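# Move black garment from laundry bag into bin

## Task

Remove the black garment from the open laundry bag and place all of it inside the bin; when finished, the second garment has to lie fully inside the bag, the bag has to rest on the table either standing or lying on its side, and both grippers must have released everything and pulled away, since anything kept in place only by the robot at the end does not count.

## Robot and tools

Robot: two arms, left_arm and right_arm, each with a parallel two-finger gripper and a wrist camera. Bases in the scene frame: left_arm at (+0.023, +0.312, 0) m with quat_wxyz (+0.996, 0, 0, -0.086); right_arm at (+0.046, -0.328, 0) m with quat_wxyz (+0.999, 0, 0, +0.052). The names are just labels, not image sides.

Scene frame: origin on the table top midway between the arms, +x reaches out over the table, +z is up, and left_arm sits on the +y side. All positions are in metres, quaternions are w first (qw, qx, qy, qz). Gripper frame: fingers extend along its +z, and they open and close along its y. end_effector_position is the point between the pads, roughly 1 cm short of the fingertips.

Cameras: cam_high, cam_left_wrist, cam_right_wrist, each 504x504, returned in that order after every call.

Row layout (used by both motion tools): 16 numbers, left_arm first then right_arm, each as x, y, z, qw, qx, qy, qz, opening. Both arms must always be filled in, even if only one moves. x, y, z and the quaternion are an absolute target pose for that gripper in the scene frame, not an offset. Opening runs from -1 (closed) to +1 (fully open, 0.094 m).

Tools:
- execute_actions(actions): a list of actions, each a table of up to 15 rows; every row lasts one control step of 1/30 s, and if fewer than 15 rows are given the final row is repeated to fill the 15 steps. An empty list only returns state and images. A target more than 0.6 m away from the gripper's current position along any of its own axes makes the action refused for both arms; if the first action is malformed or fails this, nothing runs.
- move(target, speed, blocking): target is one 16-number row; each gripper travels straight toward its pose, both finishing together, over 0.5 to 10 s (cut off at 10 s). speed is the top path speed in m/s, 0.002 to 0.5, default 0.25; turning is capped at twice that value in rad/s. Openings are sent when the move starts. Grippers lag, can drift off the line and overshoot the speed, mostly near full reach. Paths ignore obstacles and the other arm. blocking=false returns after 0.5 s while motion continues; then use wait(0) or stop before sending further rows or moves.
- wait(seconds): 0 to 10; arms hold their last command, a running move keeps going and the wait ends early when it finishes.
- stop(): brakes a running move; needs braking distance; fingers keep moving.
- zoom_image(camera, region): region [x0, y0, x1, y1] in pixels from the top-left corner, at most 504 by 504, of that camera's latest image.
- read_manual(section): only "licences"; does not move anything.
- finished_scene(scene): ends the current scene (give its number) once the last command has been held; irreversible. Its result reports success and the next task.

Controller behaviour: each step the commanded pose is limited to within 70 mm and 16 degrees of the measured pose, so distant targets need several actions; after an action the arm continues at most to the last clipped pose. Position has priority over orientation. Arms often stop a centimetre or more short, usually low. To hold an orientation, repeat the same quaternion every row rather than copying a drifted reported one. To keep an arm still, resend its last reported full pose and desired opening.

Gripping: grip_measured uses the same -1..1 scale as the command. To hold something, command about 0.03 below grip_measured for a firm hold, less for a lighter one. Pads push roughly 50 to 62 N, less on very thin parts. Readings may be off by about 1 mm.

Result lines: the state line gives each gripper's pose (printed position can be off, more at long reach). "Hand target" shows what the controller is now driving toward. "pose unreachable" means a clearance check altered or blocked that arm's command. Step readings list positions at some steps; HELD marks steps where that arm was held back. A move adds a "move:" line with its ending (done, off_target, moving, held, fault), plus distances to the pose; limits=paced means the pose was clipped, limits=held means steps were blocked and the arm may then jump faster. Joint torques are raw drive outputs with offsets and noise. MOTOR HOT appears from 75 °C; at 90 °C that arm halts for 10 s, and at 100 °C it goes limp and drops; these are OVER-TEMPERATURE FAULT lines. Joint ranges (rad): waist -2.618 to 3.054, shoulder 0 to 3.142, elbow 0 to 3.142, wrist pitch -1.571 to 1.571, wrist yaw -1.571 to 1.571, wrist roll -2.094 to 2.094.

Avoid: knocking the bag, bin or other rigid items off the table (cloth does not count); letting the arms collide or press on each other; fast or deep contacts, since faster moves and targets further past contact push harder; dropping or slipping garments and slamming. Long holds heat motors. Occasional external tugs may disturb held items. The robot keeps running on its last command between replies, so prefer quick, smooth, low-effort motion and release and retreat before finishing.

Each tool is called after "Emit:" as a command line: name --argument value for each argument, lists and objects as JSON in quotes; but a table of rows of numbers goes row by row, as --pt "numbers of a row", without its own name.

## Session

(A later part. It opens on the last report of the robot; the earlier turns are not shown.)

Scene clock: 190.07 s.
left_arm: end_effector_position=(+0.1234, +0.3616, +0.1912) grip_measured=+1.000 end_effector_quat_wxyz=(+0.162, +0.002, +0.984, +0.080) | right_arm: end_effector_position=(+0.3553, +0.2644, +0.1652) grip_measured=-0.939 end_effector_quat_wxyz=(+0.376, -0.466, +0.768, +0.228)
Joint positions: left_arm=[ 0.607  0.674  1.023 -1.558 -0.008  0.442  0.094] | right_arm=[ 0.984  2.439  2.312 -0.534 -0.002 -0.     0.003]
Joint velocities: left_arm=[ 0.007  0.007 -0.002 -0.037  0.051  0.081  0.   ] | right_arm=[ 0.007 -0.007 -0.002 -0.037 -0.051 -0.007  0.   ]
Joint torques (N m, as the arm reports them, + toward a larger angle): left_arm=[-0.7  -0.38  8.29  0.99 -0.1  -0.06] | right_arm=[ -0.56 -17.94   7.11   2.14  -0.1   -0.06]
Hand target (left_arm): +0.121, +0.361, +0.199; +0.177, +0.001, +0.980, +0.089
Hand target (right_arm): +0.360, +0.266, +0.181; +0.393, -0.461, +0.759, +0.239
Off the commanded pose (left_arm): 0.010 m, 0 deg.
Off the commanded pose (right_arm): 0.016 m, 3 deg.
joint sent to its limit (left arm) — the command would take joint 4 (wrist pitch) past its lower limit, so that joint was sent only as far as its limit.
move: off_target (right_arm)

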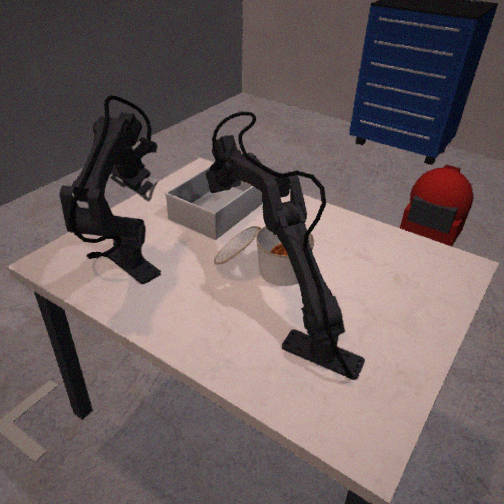

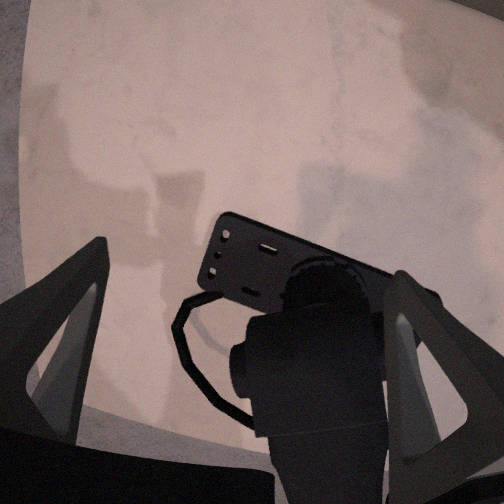

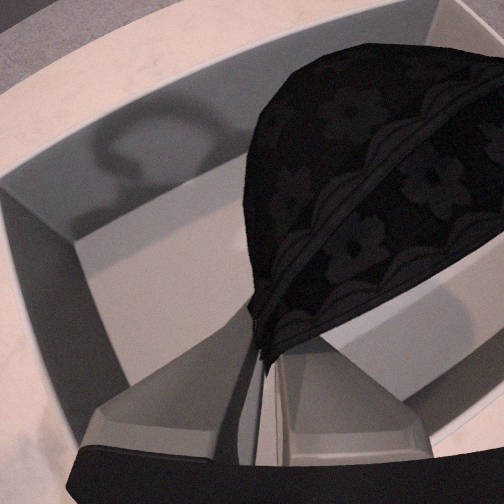

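Emit:
move --target '[0.12,0.36,0.2,0.16,0,0.984,0.083,1,0.365,0.275,0.125,0.32,-0.482,0.792,0.195,-1]' --speed 0.06

Emit:
move --target '[0.12,0.36,0.2,0.16,0,0.984,0.083,1,0.365,0.275,0.125,0.32,-0.482,0.792,0.195,-0.4]' --speed 0.06

Emit:
move --target '[0.12,0.36,0.2,0.16,0,0.984,0.083,1,0.31,0.18,0.25,0.32,-0.482,0.792,0.195,-0.4]' --speed 0.12

Scene clock: 195.97 s.
left_arm: end_effector_position=(+0.1234, +0.3616, +0.1912) grip_measured=+1.000 end_effector_quat_wxyz=(+0.162, +0.002, +0.984, +0.080) | right_arm: end_effector_position=(+0.3596, +0.2728, +0.0992) grip_measured=-0.939 end_effector_quat_wxyz=(+0.311, -0.483, +0.796, +0.189)
Joint positions: left_arm=[ 0.607  0.674  1.023 -1.558 -0.008  0.442  0.094] | right_arm=[ 0.984  2.79   2.842 -0.878 -0.002 -0.002  0.003]
Joint velocities: left_arm=[ 0.002  0.012  0.017 -0.007  0.007  0.066  0.   ] | right_arm=[-0.007 -0.002  0.002 -0.007 -0.022  0.007 -0.001]
Joint torques (N m, as the arm reports them, + toward a larger angle): left_arm=[-0.7  -0.29  8.29  0.94  0.03 -0.09] | right_arm=[ -0.6  -19.41   9.97   1.62  -0.1   -0.08]
Hand target (left_arm): +0.121, +0.361, +0.199; +0.177, +0.001, +0.980, +0.089
Hand target (right_arm): +0.364, +0.274, +0.124; +0.330, -0.479, +0.788, +0.202
Off the commanded pose (left_arm): 0.010 m, 0 deg.
Off the commanded pose (right_arm): 0.026 m, 1 deg.
elbow stopped short (right arm): the move would have taken joint 3 (elbow) straighter than the controller allows; a more bent joint 3 avoids this.
joint sent to its limit (left arm) — the command would take joint 4 (wrist pitch) past its lower limit, so that joint was sent only as far as its limit.
move: off_target (right_arm)

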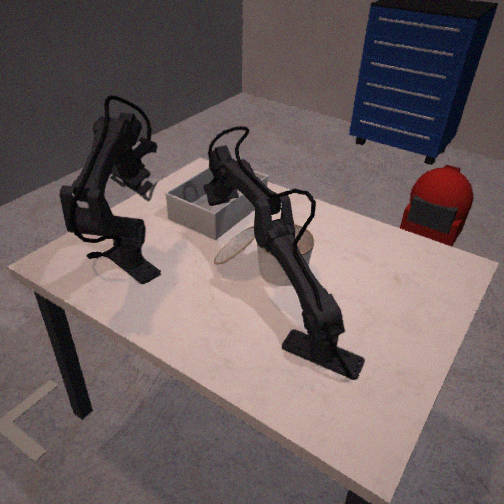

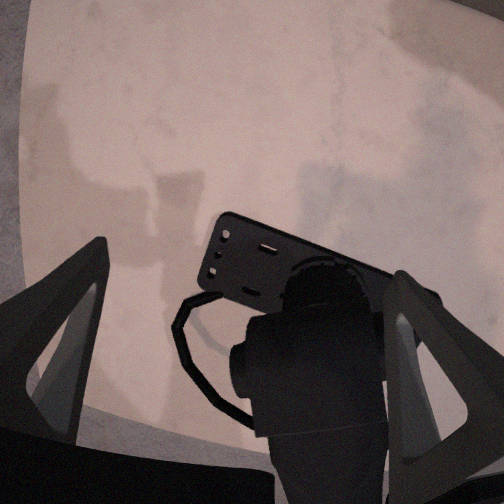

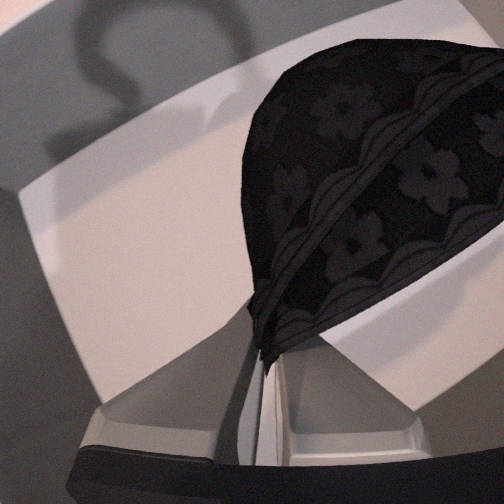

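Scene clock: 196.67 s.
left_arm: end_effector_position=(+0.1234, +0.3616, +0.1912) grip_measured=+1.000 end_effector_quat_wxyz=(+0.162, +0.002, +0.984, +0.080) | right_arm: end_effector_position=(+0.3592, +0.2728, +0.0941) grip_measured=-0.402 end_effector_quat_wxyz=(+0.307, -0.485, +0.797, +0.187)
Joint positions: left_arm=[ 0.607  0.674  1.023 -1.558 -0.008  0.442  0.094] | right_arm=[ 0.984  2.798  2.842 -0.879 -0.004 -0.004  0.028]
Joint velocities: left_arm=[ 0.007 -0.002 -0.012 -0.007 -0.022  0.081  0.   ] | right_arm=[-0.017  0.002 -0.002  0.037  0.022 -0.022 -0.001]
Joint torques (N m, as the arm reports them, + toward a larger angle): left_arm=[-0.46 -0.44  8.28  0.99 -0.07 -0.11] | right_arm=[ -0.61 -20.36   9.99   1.57  -0.06  -0.06]
Hand target (left_arm): +0.121, +0.361, +0.199; +0.177, +0.001, +0.980, +0.089
Hand target (right_arm): +0.364, +0.273, +0.125; +0.329, -0.480, +0.788, +0.200
Off the commanded pose (left_arm): 0.010 m, 0 deg.
Off the commanded pose (right_arm): 0.032 m, 2 deg.
elbow stopped short (right arm): the move would have taken joint 3 (elbow) straighter than the controller allows; a more bent joint 3 avoids this.
joint sent to its limit (left arm) — the command would take joint 4 (wrist pitch) past its lower limit, so that joint was sent only as far as its limit.
move: off_target (right_arm)

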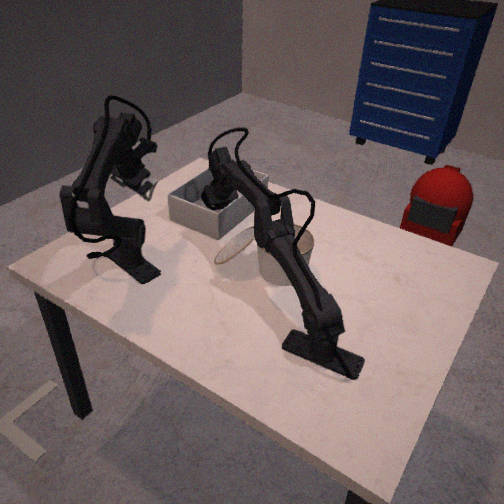

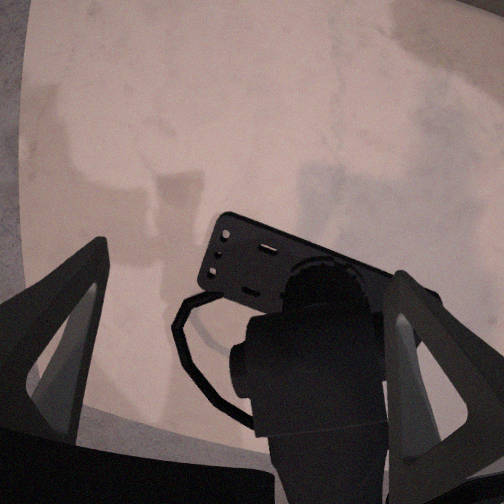

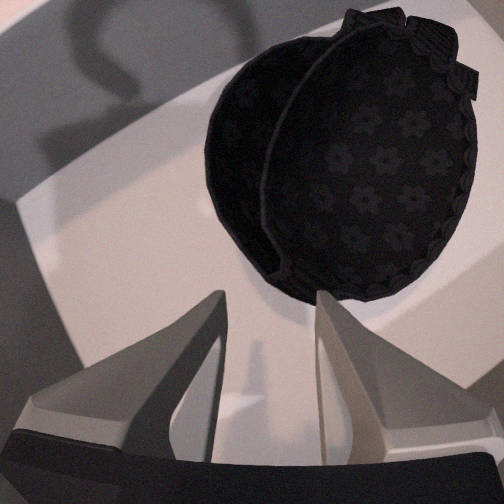

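Scene clock: 198.77 s.
left_arm: end_effector_position=(+0.1234, +0.3616, +0.1912) grip_measured=+1.000 end_effector_quat_wxyz=(+0.162, +0.002, +0.984, +0.080) | right_arm: end_effector_position=(+0.3120, +0.1825, +0.2429) grip_measured=-0.402 end_effector_quat_wxyz=(+0.319, -0.482, +0.792, +0.194)
Joint positions: left_arm=[ 0.607  0.674  1.023 -1.558 -0.008  0.442  0.094] | right_arm=[ 0.984  2.153  2.248 -0.9   -0.004 -0.004  0.028]
Joint velocities: left_arm=[-0.007  0.002 -0.007  0.037 -0.022 -0.022  0.   ] | right_arm=[-0.017 -0.007  0.007 -0.037 -0.037 -0.037 -0.001]
Joint torques (N m, as the arm reports them, + toward a larger angle): left_arm=[-0.68 -0.4   8.33  0.97 -0.05 -0.1 ] | right_arm=[ -0.23 -15.7    5.89   1.61  -0.03  -0.03]
Hand target (left_arm): +0.121, +0.361, +0.199; +0.177, +0.001, +0.980, +0.089
Hand target (right_arm): +0.311, +0.177, +0.249; +0.320, -0.482, +0.792, +0.195
Off the commanded pose (left_arm): 0.010 m, 0 deg.
Off the commanded pose (right_arm): 0.008 m, 0 deg.
joint sent to its limit (left arm) — the command would take joint 4 (wrist pitch) past its lower limit, so that joint was sent only as far as its limit.
move: done

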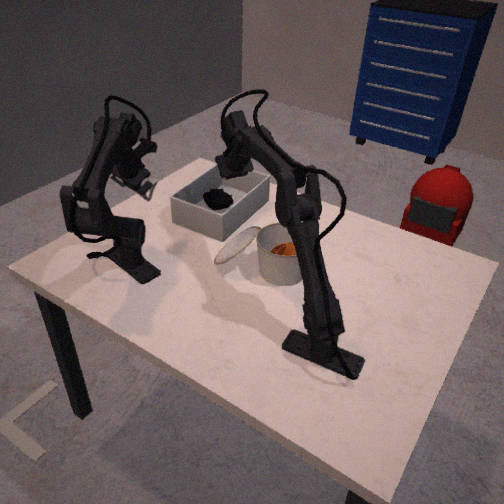

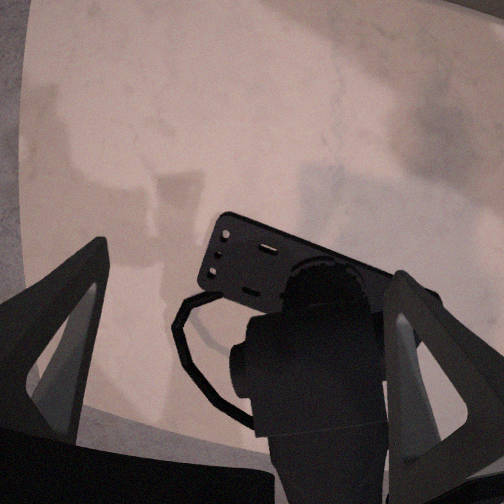

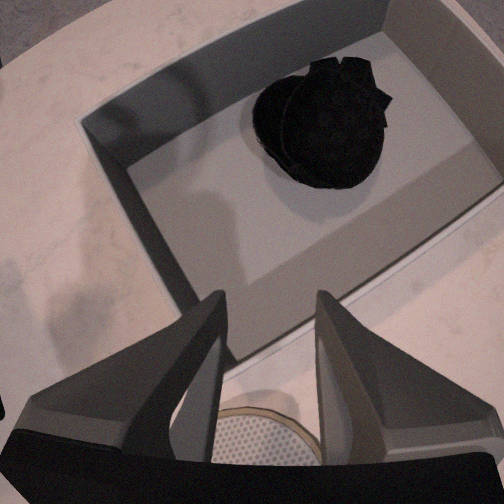

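Emit:
move --target '[0.12,0.36,0.2,0.16,0,0.984,0.083,1,0.22,-0.2,0.26,0.33,-0.3,0.885,0.12,-0.4]'

Emit:
finished_scene --scene 1

Scene clock: 207.57 s.
left_arm: end_effector_position=(+0.1234, +0.3616, +0.1912) grip_measured=+1.000 end_effector_quat_wxyz=(+0.162, +0.002, +0.984, +0.080) | right_arm: end_effector_position=(+0.2301, -0.1996, +0.2588) grip_measured=-0.402 end_effector_quat_wxyz=(+0.340, -0.301, +0.884, +0.113)
Joint positions: left_arm=[ 0.607  0.674  1.023 -1.558 -0.008  0.442  0.094] | right_arm=[ 0.454  0.83   1.131 -1.14  -0.061 -0.074  0.028]
Joint velocities: left_arm=[-0.002  0.002 -0.012 -0.007  0.022  0.037  0.   ] | right_arm=[-0.002 -0.012 -0.002 -0.022 -0.051 -0.007 -0.001]
Joint torques (N m, as the arm reports them, + toward a larger angle): left_arm=[-0.58 -0.41  8.2   0.97 -0.06 -0.07] | right_arm=[-0.72 -0.88  5.3   1.58 -0.15 -0.06]
Hand target (left_arm): +0.121, +0.361, +0.199; +0.177, +0.001, +0.980, +0.089
Hand target (right_arm): +0.227, -0.201, +0.256; +0.336, -0.302, +0.885, +0.115
Off the commanded pose (left_arm): 0.010 m, 0 deg.
Off the commanded pose (right_arm): 0.010 m, 1 deg.
joint sent to its limit (left arm) — the command would take joint 4 (wrist pitch) past its lower limit, so that joint was sent only as far as its limit.
move: done

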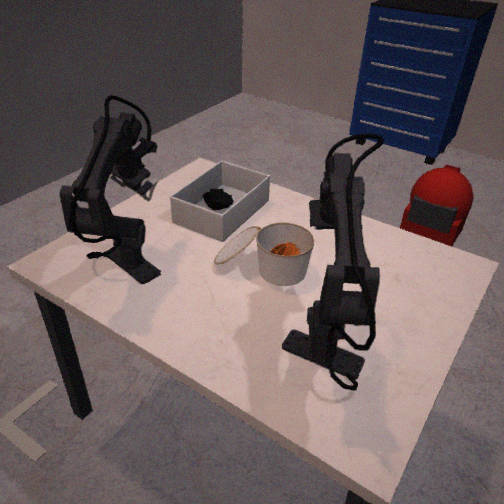

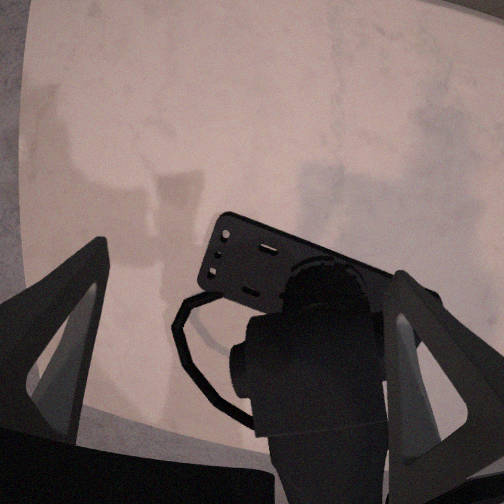

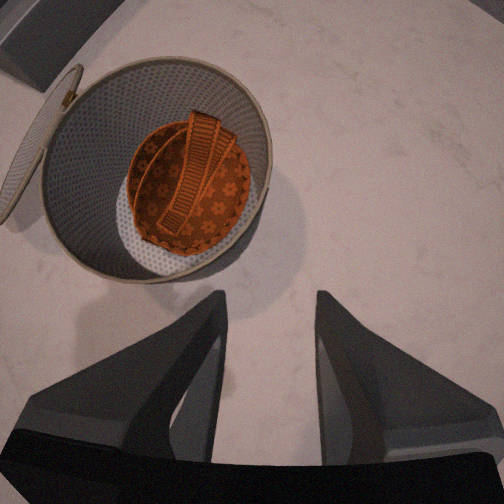

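The scene is finished: the task was done.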